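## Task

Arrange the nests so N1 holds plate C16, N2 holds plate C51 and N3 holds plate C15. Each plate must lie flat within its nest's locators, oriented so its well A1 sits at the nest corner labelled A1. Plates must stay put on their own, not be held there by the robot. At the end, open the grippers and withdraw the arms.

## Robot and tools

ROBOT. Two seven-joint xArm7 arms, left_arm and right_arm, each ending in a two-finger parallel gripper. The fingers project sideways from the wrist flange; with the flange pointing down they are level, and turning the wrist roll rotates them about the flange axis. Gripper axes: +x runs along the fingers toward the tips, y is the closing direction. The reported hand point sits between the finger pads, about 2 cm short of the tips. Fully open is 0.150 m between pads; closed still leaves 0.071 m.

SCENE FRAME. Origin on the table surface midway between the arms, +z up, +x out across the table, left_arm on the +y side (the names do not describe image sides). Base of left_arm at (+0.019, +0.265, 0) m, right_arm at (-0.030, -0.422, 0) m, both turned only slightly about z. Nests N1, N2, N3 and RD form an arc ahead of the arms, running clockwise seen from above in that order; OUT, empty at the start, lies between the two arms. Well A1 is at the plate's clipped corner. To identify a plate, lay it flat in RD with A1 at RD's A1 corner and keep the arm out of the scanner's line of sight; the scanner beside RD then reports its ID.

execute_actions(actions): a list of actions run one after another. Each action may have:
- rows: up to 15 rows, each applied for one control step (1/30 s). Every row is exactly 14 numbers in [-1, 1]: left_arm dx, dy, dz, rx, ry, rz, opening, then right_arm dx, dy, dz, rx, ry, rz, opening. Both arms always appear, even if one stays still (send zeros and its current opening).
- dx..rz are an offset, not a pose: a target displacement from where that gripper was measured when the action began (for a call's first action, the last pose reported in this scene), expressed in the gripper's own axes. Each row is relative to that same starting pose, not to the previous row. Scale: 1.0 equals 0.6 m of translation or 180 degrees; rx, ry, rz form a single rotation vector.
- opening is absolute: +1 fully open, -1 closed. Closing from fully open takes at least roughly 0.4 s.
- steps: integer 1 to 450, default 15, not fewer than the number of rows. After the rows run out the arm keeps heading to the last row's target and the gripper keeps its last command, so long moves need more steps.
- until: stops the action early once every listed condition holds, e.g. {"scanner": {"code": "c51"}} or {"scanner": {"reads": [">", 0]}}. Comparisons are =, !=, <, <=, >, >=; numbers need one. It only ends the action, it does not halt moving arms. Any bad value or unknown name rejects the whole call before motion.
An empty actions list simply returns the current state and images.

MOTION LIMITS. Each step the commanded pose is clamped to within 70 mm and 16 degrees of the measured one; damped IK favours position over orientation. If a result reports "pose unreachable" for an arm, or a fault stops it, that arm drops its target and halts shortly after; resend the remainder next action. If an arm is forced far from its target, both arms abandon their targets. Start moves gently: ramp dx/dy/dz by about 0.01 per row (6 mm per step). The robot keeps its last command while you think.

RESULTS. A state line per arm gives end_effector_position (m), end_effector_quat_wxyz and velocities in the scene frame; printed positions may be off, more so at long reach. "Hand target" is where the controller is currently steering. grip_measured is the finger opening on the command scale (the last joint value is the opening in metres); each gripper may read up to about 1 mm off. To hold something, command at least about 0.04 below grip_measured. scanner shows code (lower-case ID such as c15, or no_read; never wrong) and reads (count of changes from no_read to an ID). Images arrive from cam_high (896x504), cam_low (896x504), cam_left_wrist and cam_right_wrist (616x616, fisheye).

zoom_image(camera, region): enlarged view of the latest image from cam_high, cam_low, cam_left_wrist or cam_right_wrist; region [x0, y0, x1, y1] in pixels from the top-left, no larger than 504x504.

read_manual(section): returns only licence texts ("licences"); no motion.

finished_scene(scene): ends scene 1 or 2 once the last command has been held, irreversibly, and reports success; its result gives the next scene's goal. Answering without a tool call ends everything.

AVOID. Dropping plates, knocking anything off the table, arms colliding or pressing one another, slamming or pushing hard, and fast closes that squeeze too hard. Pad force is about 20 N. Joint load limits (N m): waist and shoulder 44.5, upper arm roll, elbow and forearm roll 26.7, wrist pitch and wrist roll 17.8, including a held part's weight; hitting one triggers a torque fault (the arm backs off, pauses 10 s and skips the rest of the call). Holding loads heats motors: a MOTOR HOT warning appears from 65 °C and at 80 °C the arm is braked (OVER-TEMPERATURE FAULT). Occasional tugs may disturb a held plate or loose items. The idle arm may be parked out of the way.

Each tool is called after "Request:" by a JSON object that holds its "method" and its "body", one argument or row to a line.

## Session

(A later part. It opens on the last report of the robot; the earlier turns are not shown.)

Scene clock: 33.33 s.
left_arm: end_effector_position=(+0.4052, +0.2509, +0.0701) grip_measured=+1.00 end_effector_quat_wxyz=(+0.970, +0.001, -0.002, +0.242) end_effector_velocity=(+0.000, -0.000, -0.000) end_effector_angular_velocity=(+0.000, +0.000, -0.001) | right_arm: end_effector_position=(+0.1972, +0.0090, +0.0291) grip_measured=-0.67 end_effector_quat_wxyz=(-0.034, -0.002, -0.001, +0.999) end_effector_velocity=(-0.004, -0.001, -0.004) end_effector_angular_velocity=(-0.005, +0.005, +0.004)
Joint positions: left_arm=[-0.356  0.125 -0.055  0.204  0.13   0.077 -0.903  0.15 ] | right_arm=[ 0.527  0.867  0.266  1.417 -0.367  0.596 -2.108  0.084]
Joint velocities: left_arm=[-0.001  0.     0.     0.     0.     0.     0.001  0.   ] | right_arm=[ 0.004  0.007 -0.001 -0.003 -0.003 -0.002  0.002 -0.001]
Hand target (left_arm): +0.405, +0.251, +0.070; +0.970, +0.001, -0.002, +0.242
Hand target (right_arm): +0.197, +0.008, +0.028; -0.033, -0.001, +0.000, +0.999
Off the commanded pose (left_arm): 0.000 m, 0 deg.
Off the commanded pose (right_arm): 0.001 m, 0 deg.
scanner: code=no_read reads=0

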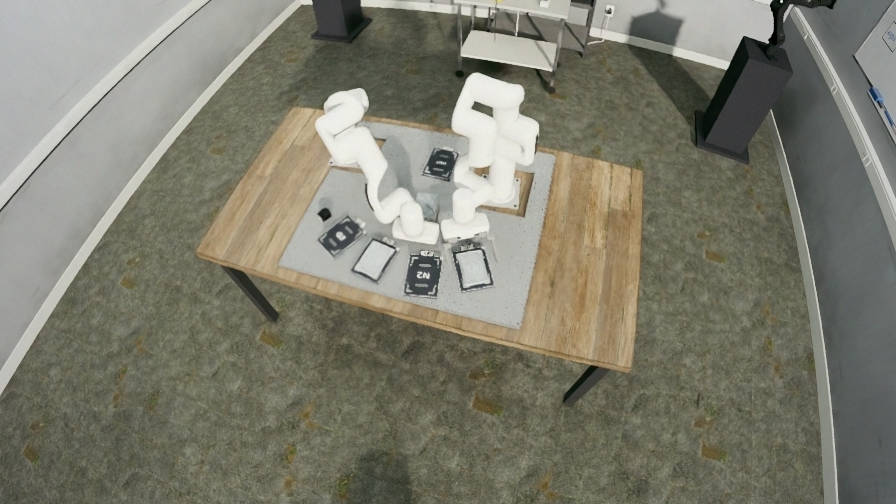

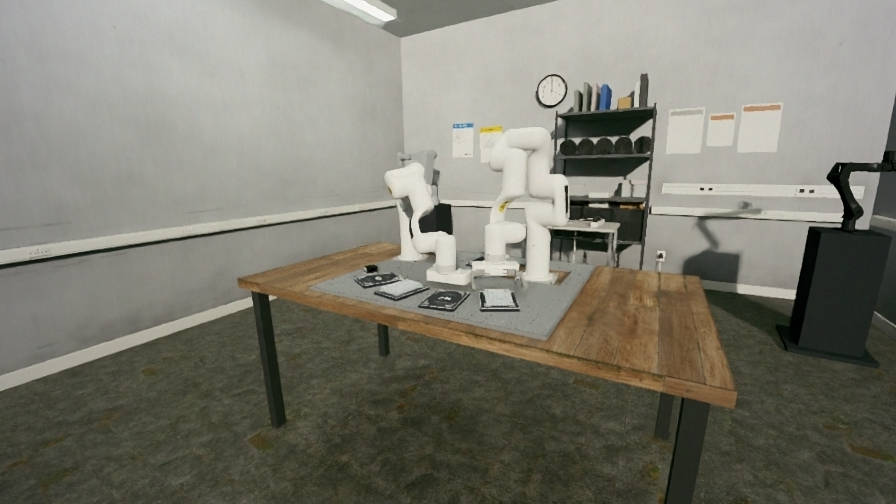

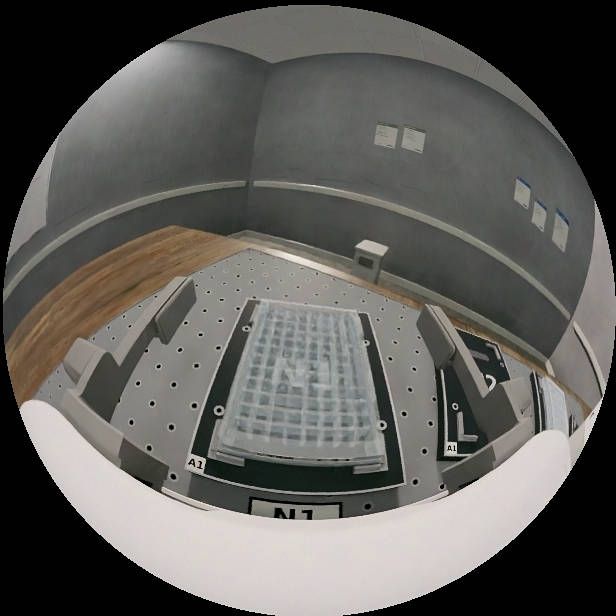

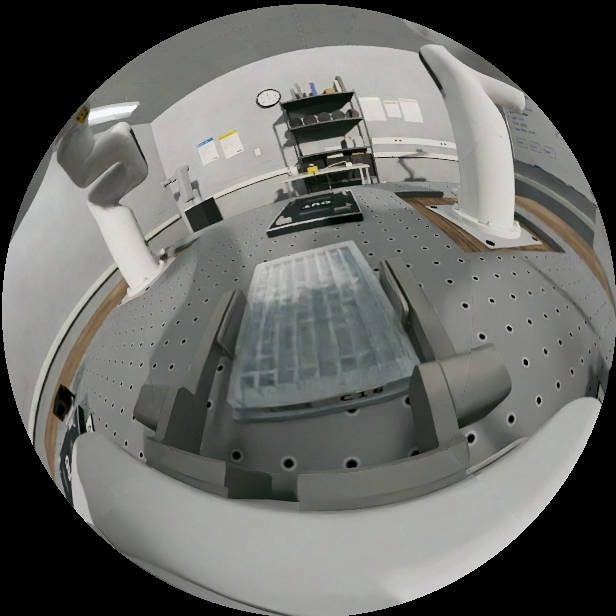

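Request:
{"method": "execute_actions", "body": {
  "actions": [
    {"rows": [
[0,0,0,0,0,0,1, 0,0,0.002,0,0,0,-0.6],
[0,0,0,0,0,0,1, 0,0,0.002,0,0,0,-0.4],
[0,0,0,0,0,0,1, 0,0,0.002,0,0,0,-0.2],
[0,0,0,0,0,0,1, 0,0,0.002,0,0,0,0.0]], "steps": 12},
    {"rows": [
[-0.004,-0.001,0,0,0,0.001,0.8, 0,0,0.01,0,0,0,0],
[-0.010,-0.002,0,0,0,0.003,0.6, 0,0,0.03,0,0,0,0],
[-0.016,-0.003,0,0,0,0.005,0.4, 0,0,0.06,0,0,0,0],
[-0.022,-0.004,0,0,0,0.007,0.2, 0,0.02,0.09,0,0,0,0],
[-0.028,-0.005,0,0,0,0.009,0.0, 0,0.06,0.12,0,0,0,0],
[-0.033,-0.005,0,0,0,0.011,0.0, -0.01,0.12,0.15,0,0,0,0],
[-0.033,-0.005,0,0,0,0.011,0.0, -0.02,0.18,0.18,0,0,0,0],
[-0.033,-0.005,0,0,0,0.011,0.0, -0.03,0.24,0.21,0,0,0,0],
[-0.033,-0.005,0,0,0,0.011,0.0, -0.04,0.30,0.24,0,0,0,0],
[-0.033,-0.005,0,0,0,0.011,0.0, -0.05,0.36,0.27,0,0,0,0],
[-0.033,-0.005,0,0,0,0.011,0.0, -0.06,0.42,0.30,0,0,0,0],
[-0.033,-0.005,0,0,0,0.011,0.0, -0.07,0.48,0.32,0,0,0,0],
[-0.033,-0.005,0,0,0,0.011,0.0, -0.08,0.54,0.33,0,0,0,0],
[-0.033,-0.005,0,0,0,0.011,0.0, -0.08,0.60,0.33,0,0,0,0]], "steps": 35},
    {"rows": [
[0,0,-0.008,0,0,0,0.0, 0,0,0,0,0,0,0],
[0,0,-0.018,0,0,0,0.0, 0,0,0,0,0,0,0],
[0,0,-0.028,0,0,0,0.0, 0,0,0,0,0,0,0],
[0,0,-0.033,0,0,0,0.0, 0,0,0,0,0,0,0]], "steps": 18}
  ]
}}

Request:
{"method": "zoom_image", "body": {
  "camera": "cam_left_wrist",
  "region": [60, 220, 560, 530]
}}

Request:
{"method": "zoom_image", "body": {
  "camera": "cam_low",
  "region": [400, 240, 560, 320]
}}

Scene clock: 36.27 s.
left_arm: end_effector_position=(+0.3894, +0.2390, +0.0505) grip_measured=+0.00 end_effector_quat_wxyz=(+0.966, +0.001, -0.002, +0.259) end_effector_velocity=(-0.000, +0.001, -0.000) end_effector_angular_velocity=(+0.001, +0.000, +0.004) | right_arm: end_effector_position=(+0.2690, -0.3466, +0.2285) grip_measured=+0.00 end_effector_quat_wxyz=(-0.033, -0.004, +0.002, +0.999) end_effector_velocity=(+0.000, -0.000, +0.000) end_effector_angular_velocity=(+0.001, -0.001, -0.003)
Joint positions: left_arm=[-0.514  0.229  0.035  0.203  0.16  -0.028 -1.037  0.11 ] | right_arm=[-0.119  0.083  0.217  0.893 -0.032  0.806 -2.996  0.11 ]
Joint velocities: left_arm=[-0.004  0.003  0.006 -0.    -0.001 -0.002 -0.001 -0.   ] | right_arm=[-0.    -0.001 -0.001  0.     0.001  0.     0.001  0.   ]
Hand target (left_arm): +0.389, +0.239, +0.050; +0.966, +0.001, -0.002, +0.259
Hand target (right_arm): +0.269, -0.347, +0.228; -0.033, -0.004, +0.002, +0.999
Off the commanded pose (left_arm): 0.000 m, 0 deg.
Off the commanded pose (right_arm): 0.000 m, 0 deg.
scanner: code=no_read reads=0

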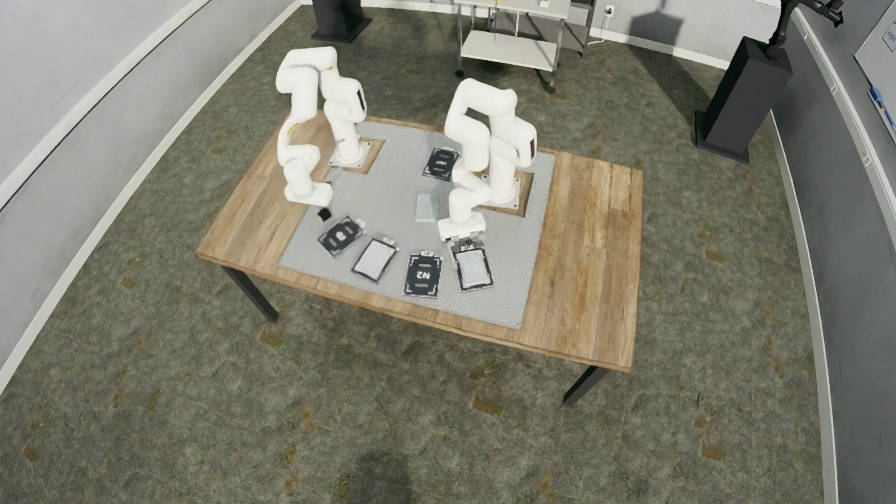

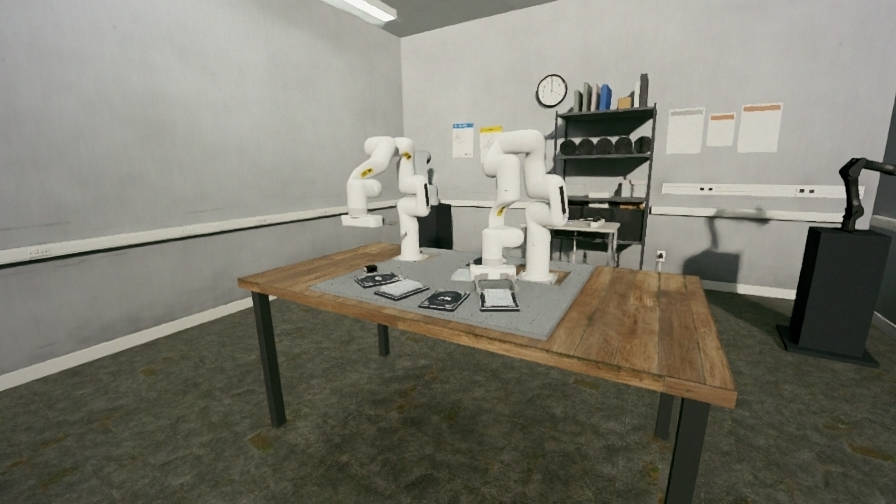

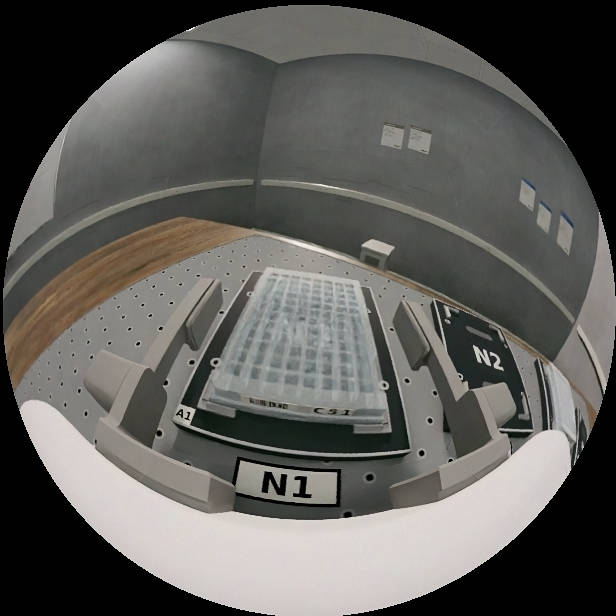

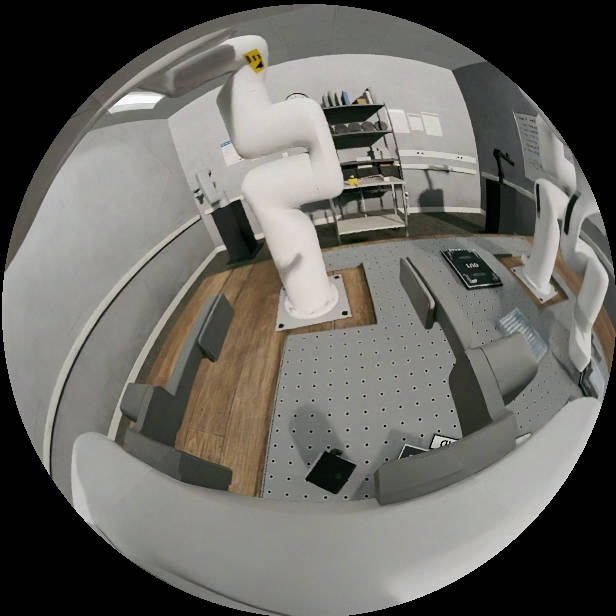

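Region (60, 220, 560, 530) of cam_left_wrist's 616x616 image, scaled by 1.008, with more detail than that image has; it fills the top 312 rows of this view, and the rest is white.

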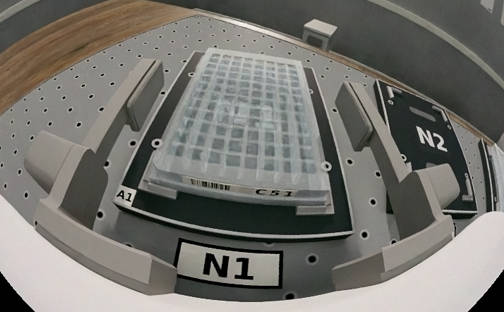

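Region (400, 240, 560, 320) of cam_low's 896x504 image, scaled by 3.150, with more detail than that image has.

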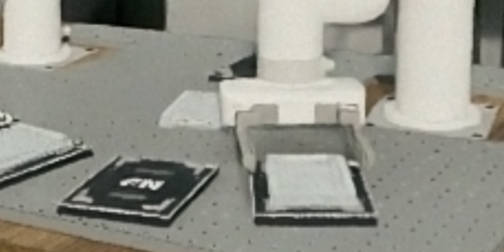

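Request:
{"method": "execute_actions", "body": {
  "actions": [
    {"rows": [
[0.008,0.001,0,0,0,-0.004,0.0, 0,0,0,0,0,0,0],
[0.018,0.002,0,0,0,-0.008,-0.1, 0,0,0,0,0,0,0],
[0.028,0.003,-0.003,0,0,-0.012,-0.2, 0,0,0,0,0,0,0],
[0.033,0.003,-0.007,0,0,-0.014,-0.3, 0,0,0,0,0,0,0],
[0.033,0.003,-0.010,0,0,-0.014,-0.35, 0,0,0,0,0,0,0]], "steps": 22}
  ]
}}

Request:
{"method": "zoom_image", "body": {
  "camera": "cam_left_wrist",
  "region": [60, 220, 560, 530]
}}

Request:
{"method": "zoom_image", "body": {
  "camera": "cam_low",
  "region": [400, 240, 560, 320]
}}

Scene clock: 37.43 s.
left_arm: end_effector_position=(+0.4056, +0.2503, +0.0446) grip_measured=-0.35 end_effector_quat_wxyz=(+0.971, +0.000, -0.002, +0.238) end_effector_velocity=(-0.000, +0.001, -0.000) end_effector_angular_velocity=(+0.000, +0.000, +0.002) | right_arm: end_effector_position=(+0.2690, -0.3466, +0.2285) grip_measured=+0.00 end_effector_quat_wxyz=(-0.033, -0.004, +0.002, +0.999) end_effector_velocity=(-0.000, -0.000, -0.000) end_effector_angular_velocity=(-0.001, -0.000, +0.001)
Joint positions: left_arm=[-0.432  0.27   0.042  0.232  0.206 -0.042 -0.95   0.097] | right_arm=[-0.119  0.083  0.217  0.893 -0.032  0.806 -2.996  0.11 ]
Joint velocities: left_arm=[ 0.001 -0.     0.001 -0.    -0.     0.     0.    -0.   ] | right_arm=[ 0.001 -0.    -0.    -0.    -0.001 -0.    -0.     0.   ]
Hand target (left_arm): +0.406, +0.250, +0.045; +0.971, +0.000, -0.002, +0.238
Hand target (right_arm): +0.269, -0.347, +0.228; -0.033, -0.004, +0.002, +0.999
Off the commanded pose (left_arm): 0.000 m, 0 deg.
Off the commanded pose (right_arm): 0.000 m, 0 deg.
scanner: code=no_read reads=0

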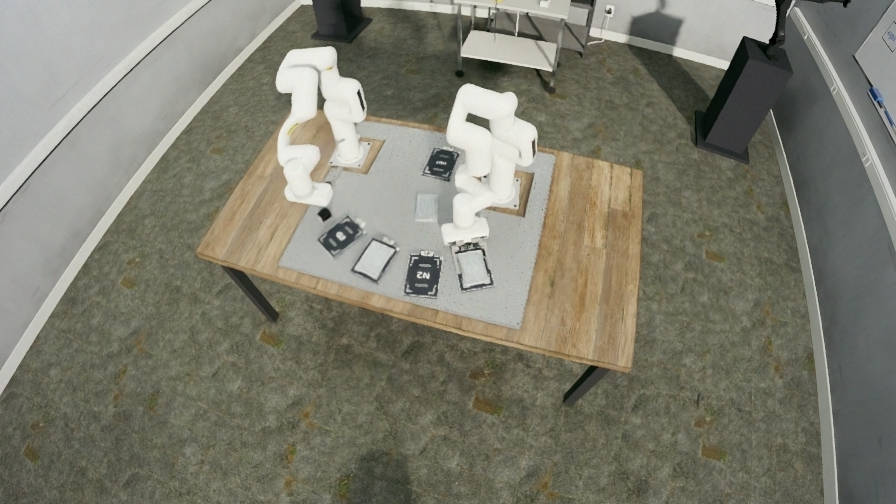

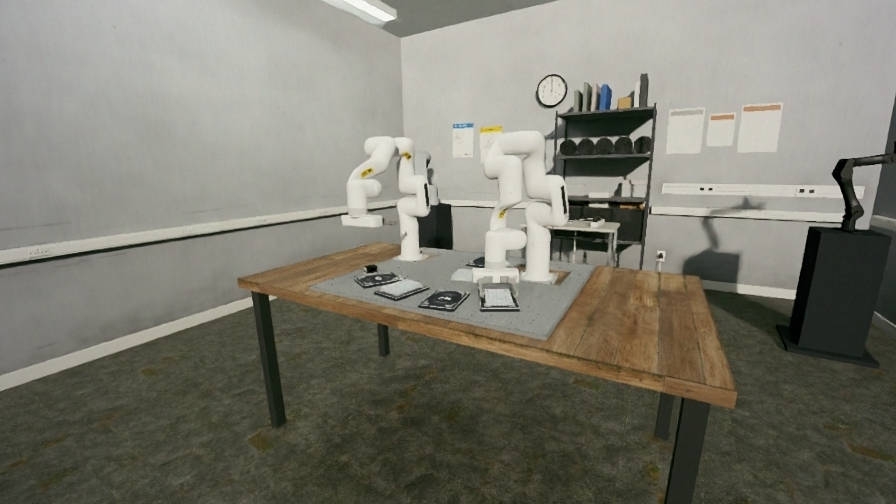

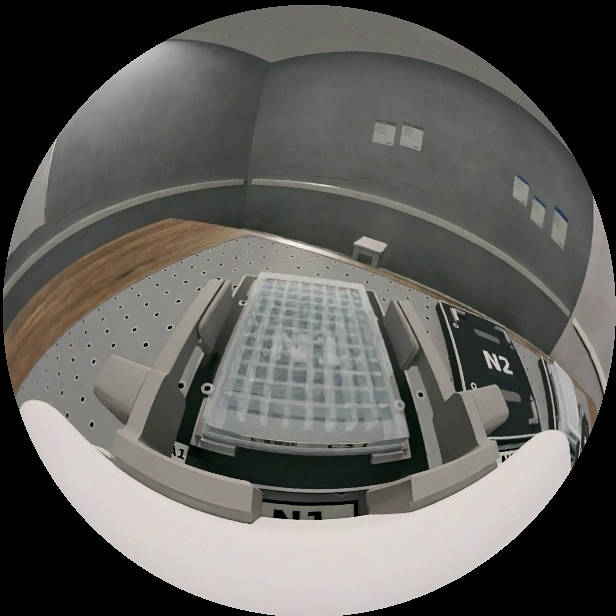

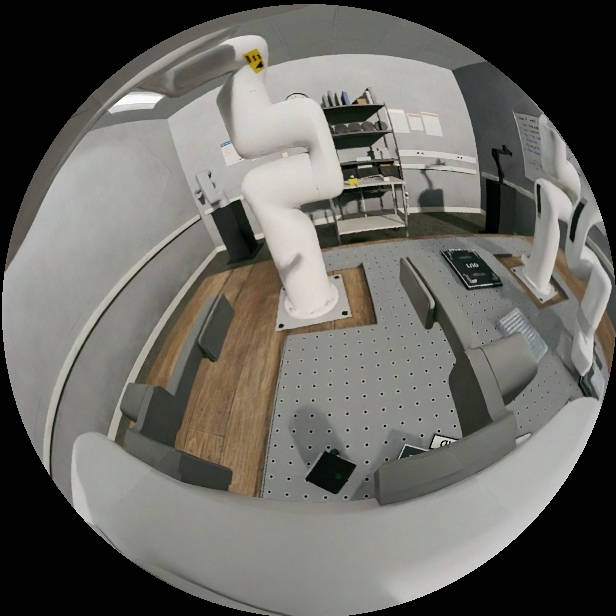

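Region (60, 220, 560, 530) of cam_left_wrist's 616x616 image, scaled by 1.008, with more detail than that image has; it fills the top 312 rows of this view, and the rest is white.

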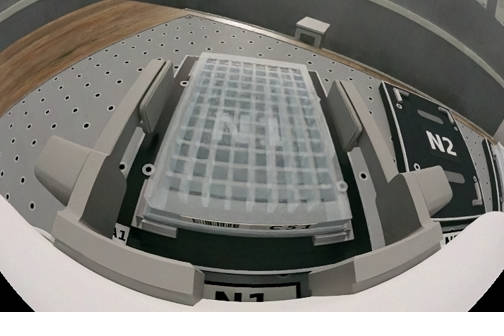

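Region (400, 240, 560, 320) of cam_low's 896x504 image, scaled by 3.150, with more detail than that image has.

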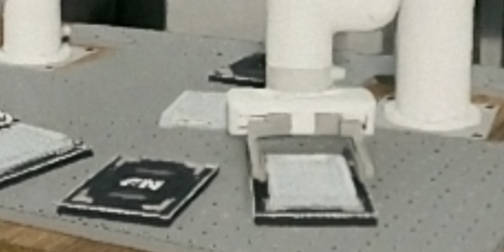

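Request:
{"method": "execute_actions", "body": {
  "actions": [
    {"rows": [
[0,0,-0.003,0,0,0,-0.35, 0,0,0,0,0,0,0],
[0,0,-0.007,0,0,0,-0.35, 0,0,0,0,0,0,0]], "steps": 12},
    {"rows": [[0,0,0,0,0,0,-0.45, 0,0,0,0,0,0,0],[0,0,0,0,0,0,-0.52, 0,0,0,0,0,0,0],[0,0,0,0,0,0,-0.58, 0,0,0,0,0,0,0],[0,0,0,0,0,0,-0.62, 0,0,0,0,0,0,0],[0,0,0,0,0,0,-0.66, 0,0,0,0,0,0,0],[0,0,0,0,0,0,-0.70, 0,0,0,0,0,0,0],[0,0,0,0,0,0,-0.74, 0,0,0,0,0,0,0],[0,0,0,0,0,0,-0.78, 0,0,0,0,0,0,0]], "steps": 20}
  ]
}}

Request:
{"method": "zoom_image", "body": {
  "camera": "cam_left_wrist",
  "region": [60, 220, 560, 530]
}}

Scene clock: 38.73 s.
left_arm: end_effector_position=(+0.4058, +0.2500, +0.0405) grip_measured=-0.72 end_effector_quat_wxyz=(+0.971, +0.000, -0.002, +0.237) end_effector_velocity=(+0.000, +0.000, +0.000) end_effector_angular_velocity=(-0.000, -0.001, +0.000) | right_arm: end_effector_position=(+0.2690, -0.3466, +0.2285) grip_measured=+0.00 end_effector_quat_wxyz=(-0.033, -0.004, +0.002, +0.999) end_effector_velocity=(+0.000, -0.000, -0.000) end_effector_angular_velocity=(+0.000, -0.001, +0.002)
Joint positions: left_arm=[-0.443  0.293  0.051  0.237  0.205 -0.06  -0.95   0.082] | right_arm=[-0.119  0.083  0.217  0.893 -0.032  0.806 -2.996  0.11 ]
Joint velocities: left_arm=[ 0.001 -0.    -0.    -0.    -0.    -0.     0.     0.   ] | right_arm=[ 0.     0.    -0.     0.     0.    -0.001 -0.001  0.   ]
Hand target (left_arm): +0.406, +0.250, +0.040; +0.971, +0.000, -0.002, +0.238
Hand target (right_arm): +0.269, -0.347, +0.228; -0.033, -0.004, +0.002, +0.999
Off the commanded pose (left_arm): 0.000 m, 0 deg.
Off the commanded pose (right_arm): 0.000 m, 0 deg.
scanner: code=no_read reads=0

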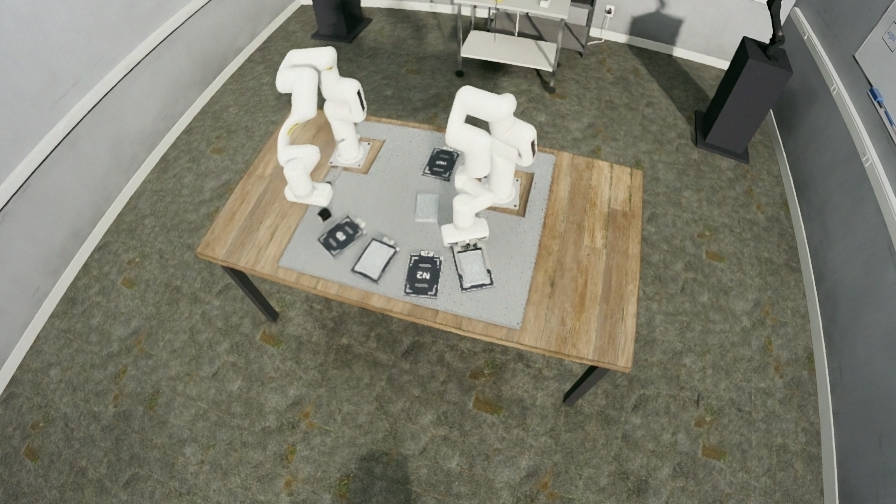

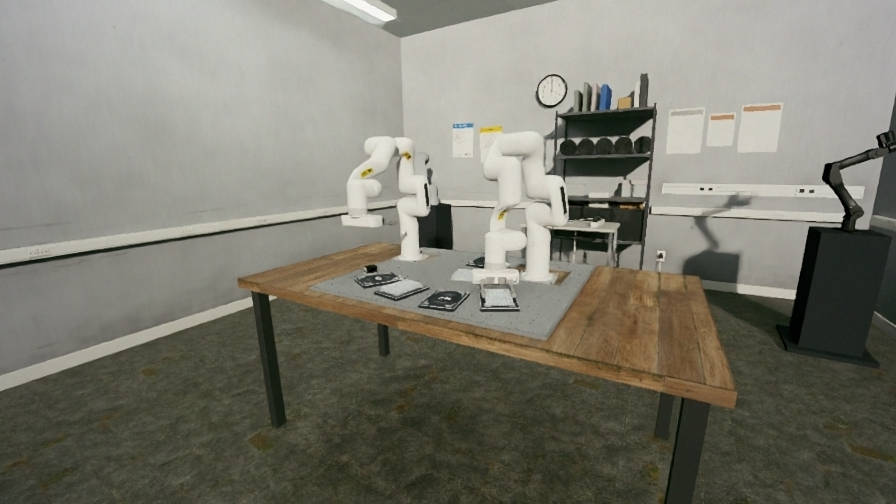

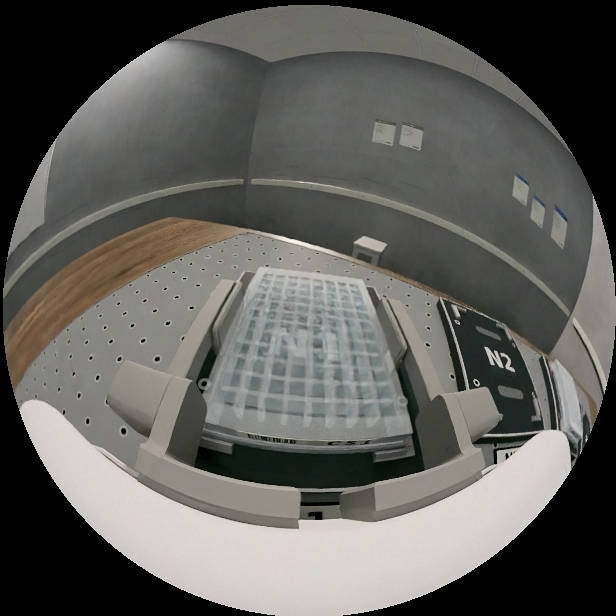

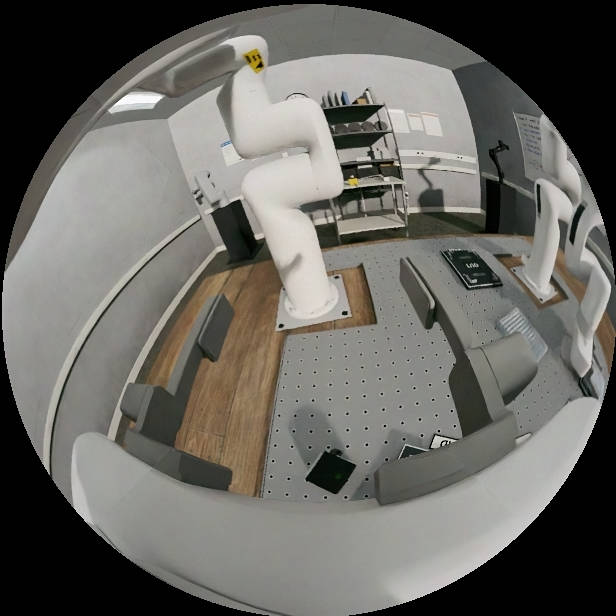

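Region (60, 220, 560, 530) of cam_left_wrist's 616x616 image, scaled by 1.008, with more detail than that image has; it fills the top 312 rows of this view, and the rest is white.

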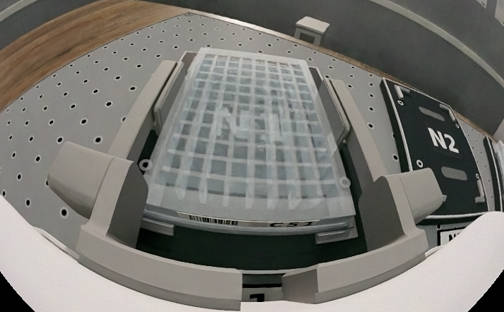

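Request:
{"method": "execute_actions", "body": {
  "actions": [
    {"rows": [
[0,0,0.003,0,0,0,-0.85, 0,0,0,0,0,0,0],
[0,0,0.008,0,0,0,-0.85, 0,0,0,0,0,0,0],
[0,0,0.016,0,0,0,-0.85, 0,0,0,0,0,0,0],
[0,0,0.026,0,0,0,-0.85, 0,0,0,0,0,0,0],
[0,0,0.038,0,0,0,-0.85, 0,0,0,0,0,0,0],
[0,0,0.050,0,0,0,-0.85, 0,0,0,0,0,0,0],
[0,0,0.060,0,0,0,-0.85, 0,0,0,0,0,0,0],
[0,0,0.067,0,0,0,-0.85, 0,0,0,0,0,0,0]], "steps": 16},
    {"rows": [
[-0.001,-0.010,0,0,0,-0.005,-0.85, 0,0,0,0,0,0,0],
[-0.003,-0.025,0,0,0,-0.012,-0.85, 0,0,0,0,0,0,0],
[-0.004,-0.045,0,0,0,-0.021,-0.85, 0,0,0,0,0,0,0],
[-0.006,-0.066,0,0,0,-0.030,-0.85, 0,0,0,0,0,0,0],
[-0.008,-0.087,0,0,0,-0.040,-0.85, 0,0,0,0,0,0,0],
[-0.010,-0.108,0,0,0,-0.049,-0.85, 0,0,0,0,0,0,0],
[-0.012,-0.129,0,0,0,-0.059,-0.85, 0,0,0,0,0,0,0],
[-0.014,-0.150,0,0,0,-0.068,-0.85, 0,0,0,0,0,0,0],
[-0.016,-0.171,0,0,0,-0.078,-0.85, 0,0,0,0,0,0,0],
[-0.018,-0.192,0,0,0,-0.087,-0.85, 0,0,0,0,0,0,0],
[-0.020,-0.213,0,0,0,-0.097,-0.85, 0,0,0,0,0,0,0],
[-0.022,-0.234,0,0,0,-0.107,-0.85, 0,0,0,0,0,0,0],
[-0.024,-0.255,0,0,0,-0.116,-0.85, 0,0,0,0,0,0,0],
[-0.026,-0.271,0,0,0,-0.123,-0.85, 0,0,0,0,0,0,0],
[-0.027,-0.281,0,0,0,-0.128,-0.85, 0,0,0,0,0,0,0]], "steps": 28},
    {"rows": [
[0,0,-0.006,0,0,0,-0.85, 0,0,0,0,0,0,0],
[0,0,-0.014,0,0,0,-0.85, 0,0,0,0,0,0,0],
[0,0,-0.023,0,0,0,-0.85, 0,0,0,0,0,0,0],
[0,0,-0.031,0,0,0,-0.85, 0,0,0,0,0,0,0],
[0,0,-0.037,0,0,0,-0.85, 0,0,0,0,0,0,0]], "steps": 18}
  ]
}}

Request:
{"method": "zoom_image", "body": {
  "camera": "cam_left_wrist",
  "region": [60, 220, 560, 530]
}}

Request:
{"method": "zoom_image", "body": {
  "camera": "cam_high",
  "region": [360, 190, 520, 310]
}}

Scene clock: 41.40 s.
left_arm: end_effector_position=(+0.4694, +0.0941, +0.0579) grip_measured=-0.72 end_effector_quat_wxyz=(+0.999, +0.004, -0.005, +0.039) end_effector_velocity=(-0.001, +0.002, -0.002) end_effector_angular_velocity=(+0.002, +0.004, +0.002) | right_arm: end_effector_position=(+0.2690, -0.3466, +0.2285) grip_measured=+0.00 end_effector_quat_wxyz=(-0.033, -0.004, +0.002, +0.999) end_effector_velocity=(+0.000, -0.000, -0.000) end_effector_angular_velocity=(-0.001, +0.000, -0.001)
Joint positions: left_arm=[-0.515  0.331 -0.105  0.5    0.269  0.173 -0.831  0.082] | right_arm=[-0.119  0.083  0.217  0.893 -0.032  0.806 -2.996  0.111]
Joint velocities: left_arm=[ 0.001  0.004  0.002 -0.001  0.001 -0.    -0.    -0.   ] | right_arm=[-0.001  0.     0.    -0.    -0.001  0.    -0.     0.   ]
Hand target (left_arm): +0.469, +0.094, +0.058; +0.999, +0.004, -0.004, +0.039
Hand target (right_arm): +0.269, -0.347, +0.228; -0.033, -0.004, +0.002, +0.999
Off the commanded pose (left_arm): 0.000 m, 0 deg.
Off the commanded pose (right_arm): 0.000 m, 0 deg.
scanner: code=no_read reads=0

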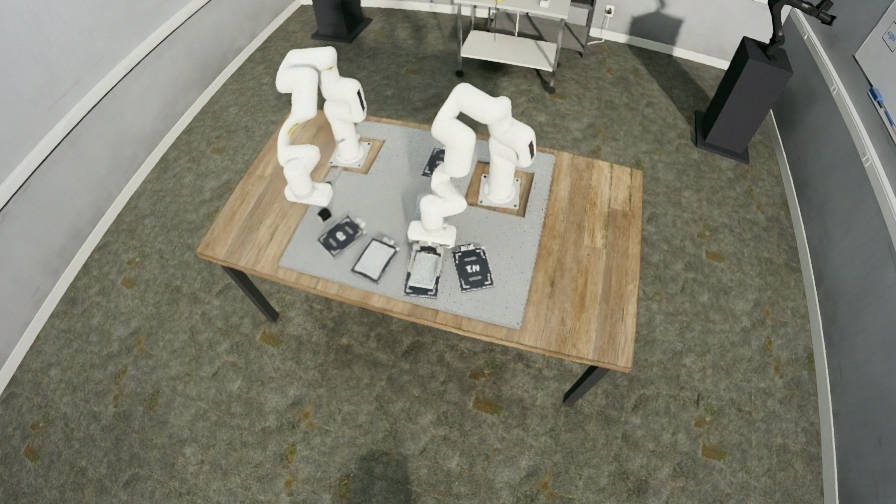

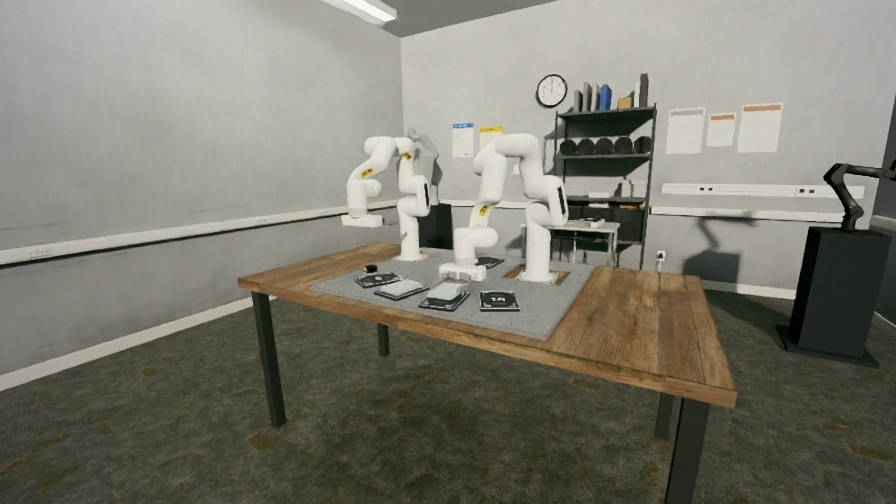

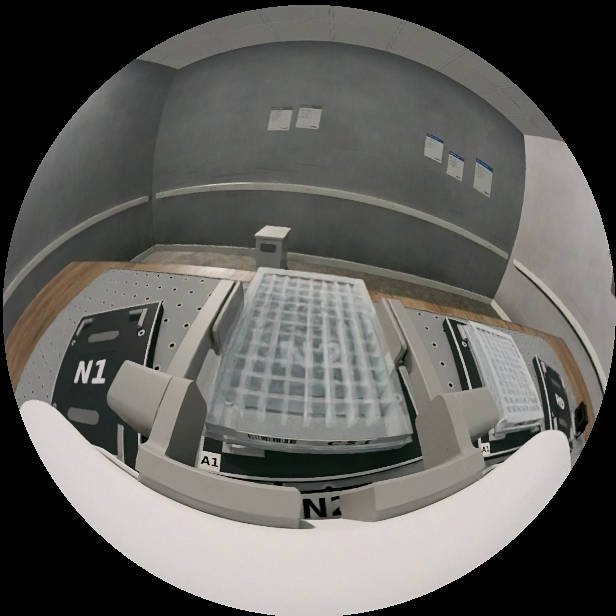

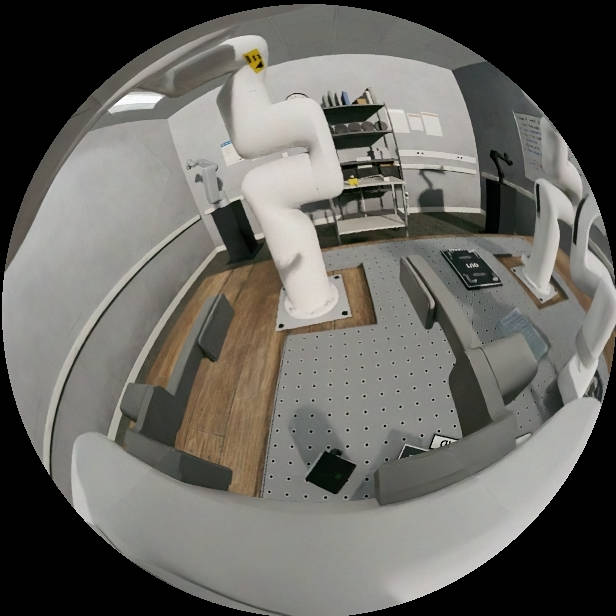

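Region (60, 220, 560, 530) of cam_left_wrist's 616x616 image, scaled by 1.008, with more detail than that image has; it fills the top 312 rows of this view, and the rest is white.

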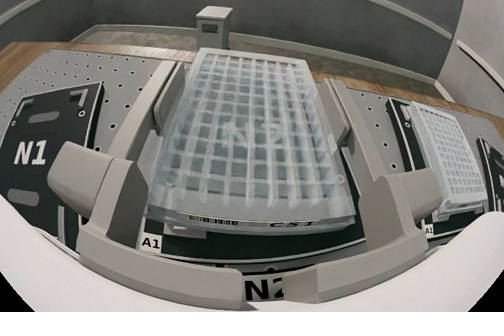

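Region (360, 190, 520, 310) of cam_high's 896x504 image, scaled by 3.150, with more detail than that image has; it fills the top 378 rows of this view, and the rest is white.

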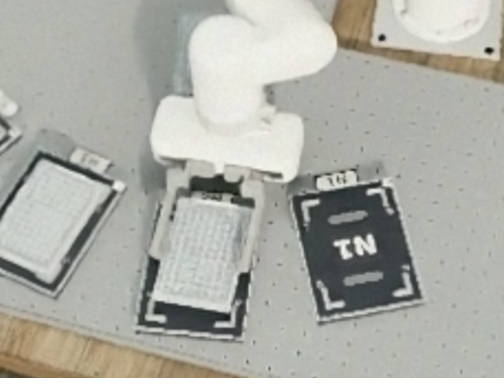

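Request:
{"method": "execute_actions", "body": {
  "actions": [
    {"rows": [
[0.002,-0.002,-0.003,0,0,0.007,-0.85, 0,0,0,0,0,0,0],
[0.004,-0.004,-0.007,0,0,0.014,-0.85, 0,0,0,0,0,0,0],
[0.006,-0.006,-0.011,0,0,0.021,-0.85, 0,0,0,0,0,0,0],
[0.008,-0.008,-0.015,0,0,0.028,-0.85, 0,0,0,0,0,0,0]], "steps": 20}
  ]
}}

Request:
{"method": "zoom_image", "body": {
  "camera": "cam_left_wrist",
  "region": [60, 220, 560, 530]
}}

Request:
{"method": "zoom_image", "body": {
  "camera": "cam_high",
  "region": [360, 190, 520, 310]
}}

Scene clock: 42.43 s.
left_arm: end_effector_position=(+0.4748, +0.0899, +0.0491) grip_measured=-0.72 end_effector_quat_wxyz=(+0.996, +0.004, -0.005, +0.083) end_effector_velocity=(-0.001, -0.001, -0.001) end_effector_angular_velocity=(+0.001, +0.001, -0.002) | right_arm: end_effector_position=(+0.2690, -0.3466, +0.2285) grip_measured=+0.00 end_effector_quat_wxyz=(-0.033, -0.004, +0.002, +0.999) end_effector_velocity=(-0.000, -0.000, +0.000) end_effector_angular_velocity=(-0.000, +0.000, +0.000)
Joint positions: left_arm=[-0.577  0.389 -0.08   0.558  0.249  0.172 -0.935  0.082] | right_arm=[-0.119  0.083  0.217  0.893 -0.032  0.806 -2.996  0.11 ]
Joint velocities: left_arm=[-0.003  0.001 -0.     0.001 -0.     0.001 -0.001  0.   ] | right_arm=[-0.     0.     0.     0.     0.     0.001 -0.001  0.   ]
Hand target (left_arm): +0.475, +0.090, +0.049; +0.996, +0.004, -0.005, +0.083
Hand target (right_arm): +0.269, -0.347, +0.228; -0.033, -0.004, +0.002, +0.999
Off the commanded pose (left_arm): 0.000 m, 0 deg.
Off the commanded pose (right_arm): 0.000 m, 0 deg.
scanner: code=no_read reads=0

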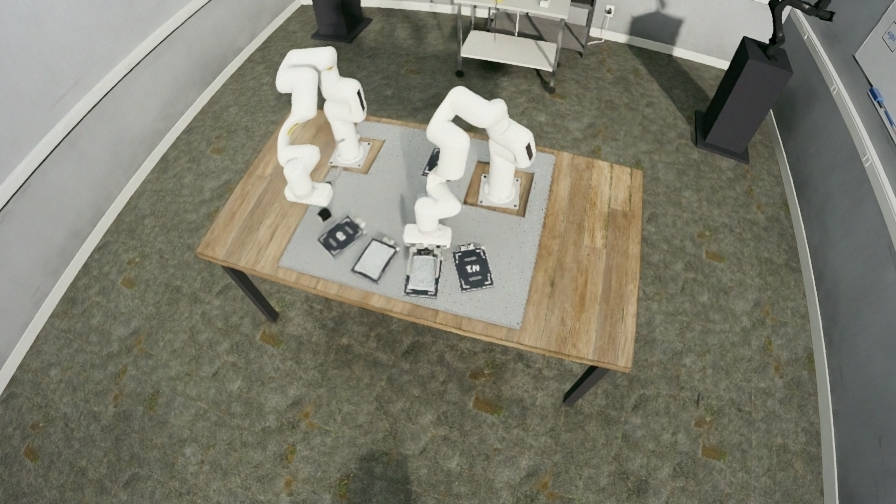

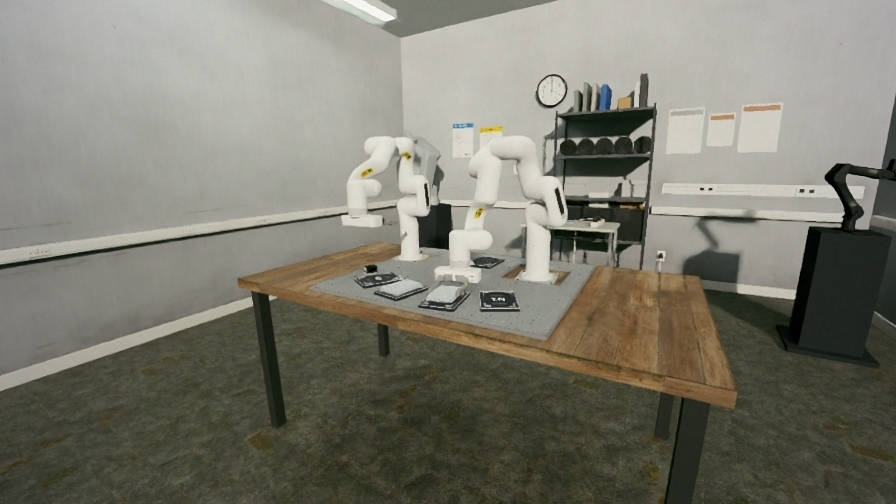

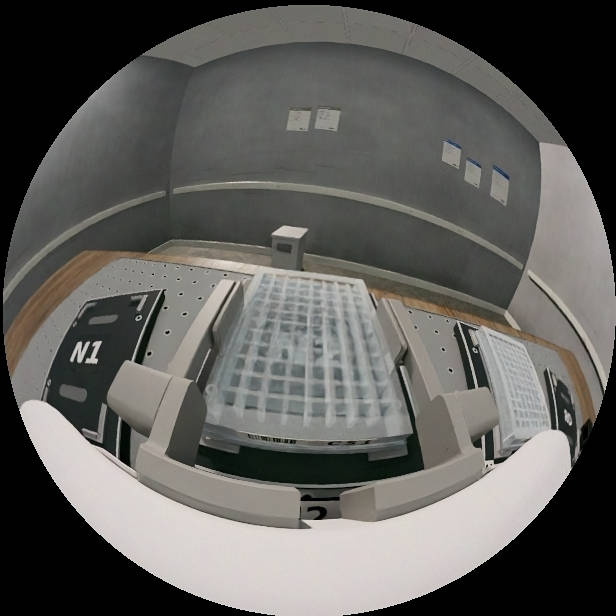

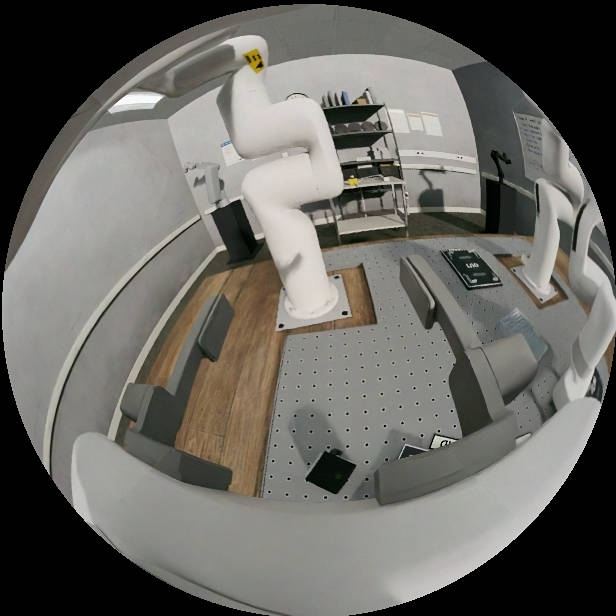

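Region (60, 220, 560, 530) of cam_left_wrist's 616x616 image, scaled by 1.008, with more detail than that image has; it fills the top 312 rows of this view, and the rest is white.

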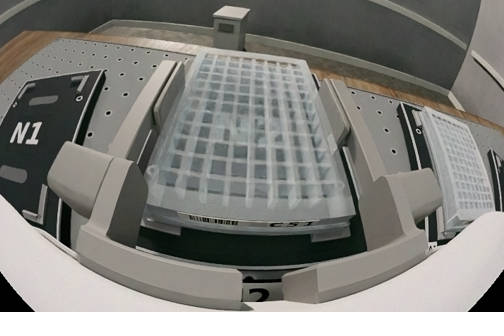

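Region (360, 190, 520, 310) of cam_high's 896x504 image, scaled by 3.150, with more detail than that image has; it fills the top 378 rows of this view, and the rest is white.

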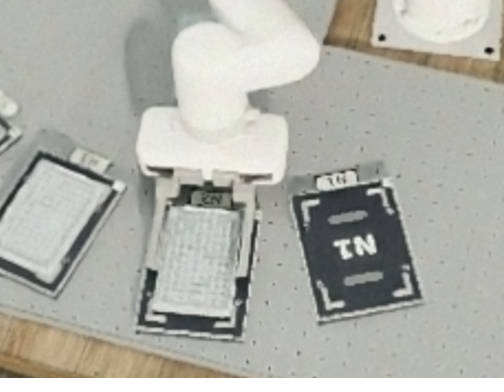

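Request:
{"method": "execute_actions", "body": {
  "actions": []
}}

Scene clock: 42.77 s.
left_arm: end_effector_position=(+0.4748, +0.0898, +0.0490) grip_measured=-0.72 end_effector_quat_wxyz=(+0.996, +0.004, -0.005, +0.083) end_effector_velocity=(-0.000, -0.000, -0.000) end_effector_angular_velocity=(+0.000, +0.001, -0.000) | right_arm: end_effector_position=(+0.2690, -0.3466, +0.2285) grip_measured=+0.00 end_effector_quat_wxyz=(-0.033, -0.004, +0.002, +0.999) end_effector_velocity=(+0.000, +0.000, +0.000) end_effector_angular_velocity=(+0.002, -0.000, -0.001)
Joint positions: left_arm=[-0.577  0.389 -0.08   0.558  0.249  0.172 -0.935  0.082] | right_arm=[-0.119  0.083  0.217  0.893 -0.032  0.806 -2.996  0.11 ]
Joint velocities: left_arm=[ 0.     0.001 -0.     0.     0.    -0.     0.     0.   ] | right_arm=[ 0.    -0.    -0.     0.     0.003  0.    -0.     0.   ]
Hand target (left_arm): +0.475, +0.090, +0.049; +0.996, +0.004, -0.005, +0.083
Hand target (right_arm): +0.269, -0.347, +0.228; -0.033, -0.004, +0.002, +0.999
Off the commanded pose (left_arm): 0.000 m, 0 deg.
Off the commanded pose (right_arm): 0.000 m, 0 deg.
scanner: code=no_read reads=0

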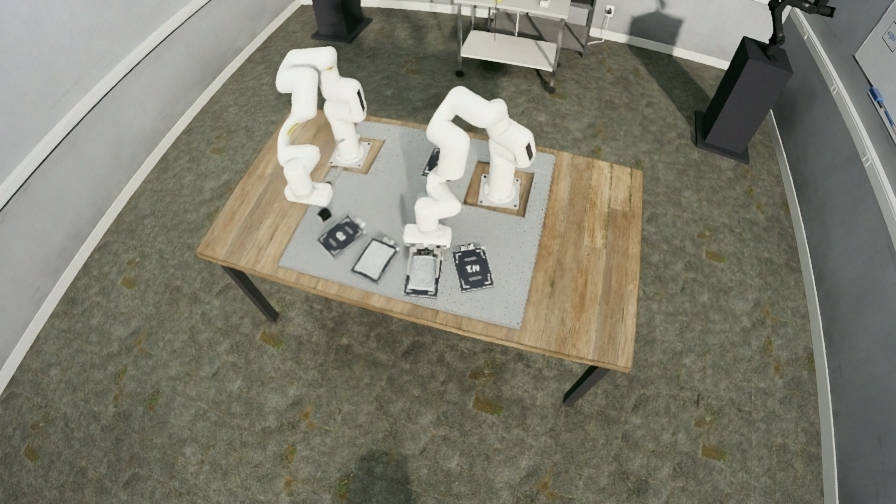

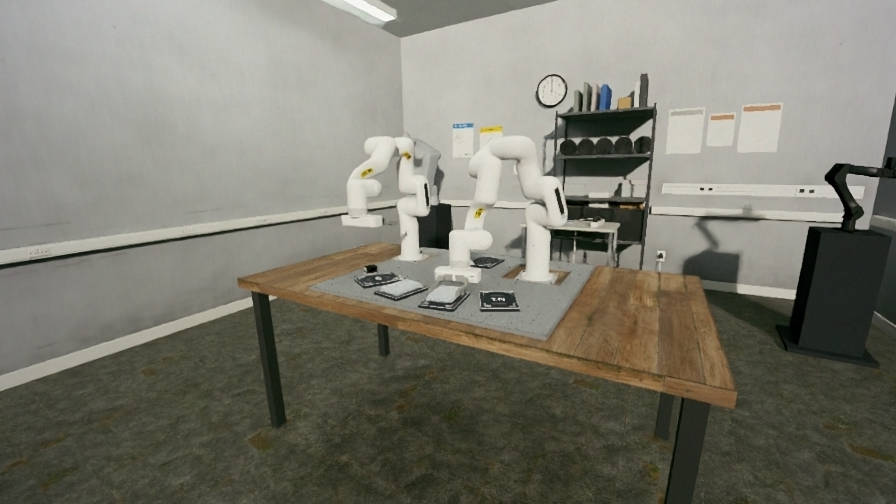

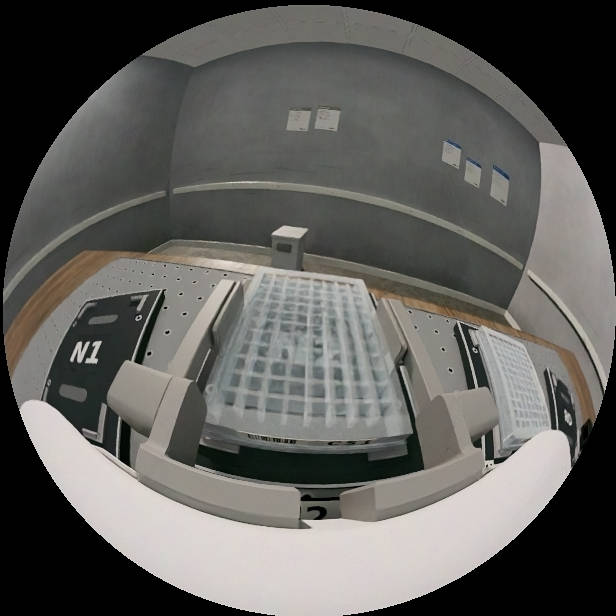

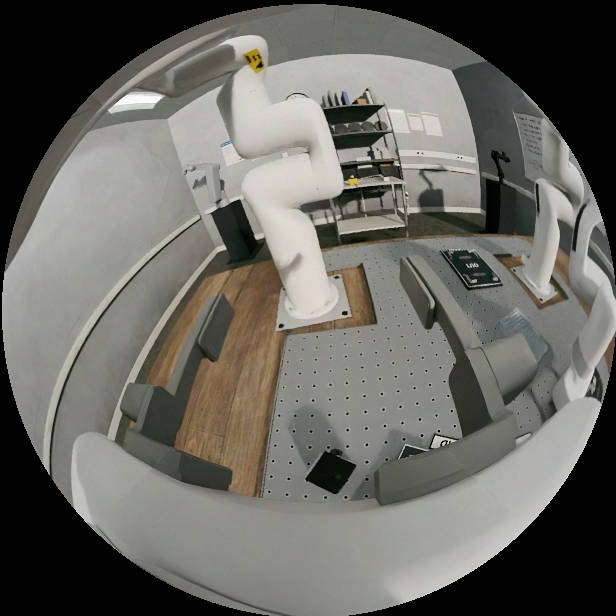

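Request:
{"method": "zoom_image", "body": {
  "camera": "cam_high",
  "region": [340, 220, 510, 310]
}}

Request:
{"method": "zoom_image", "body": {
  "camera": "cam_left_wrist",
  "region": [130, 240, 480, 500]
}}

Region (340, 220, 510, 310) of cam_high's 896x504 image, scaled by 2.965, with more detail than that image has; it fills the top 267 rows of this view, and the rest is white.

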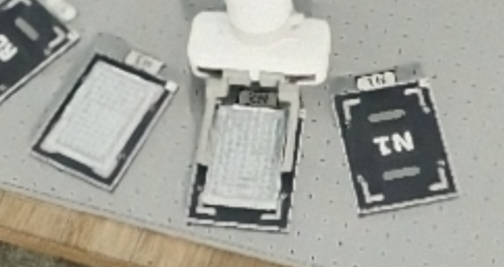

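Region (130, 240, 480, 500) of cam_left_wrist's 616x616 image, scaled by 1.440, with more detail than that image has; it fills the top 374 rows of this view, and the rest is white.

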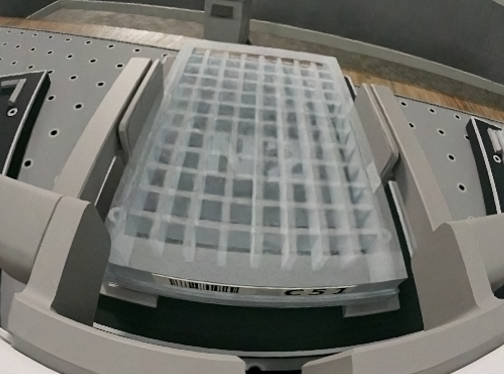

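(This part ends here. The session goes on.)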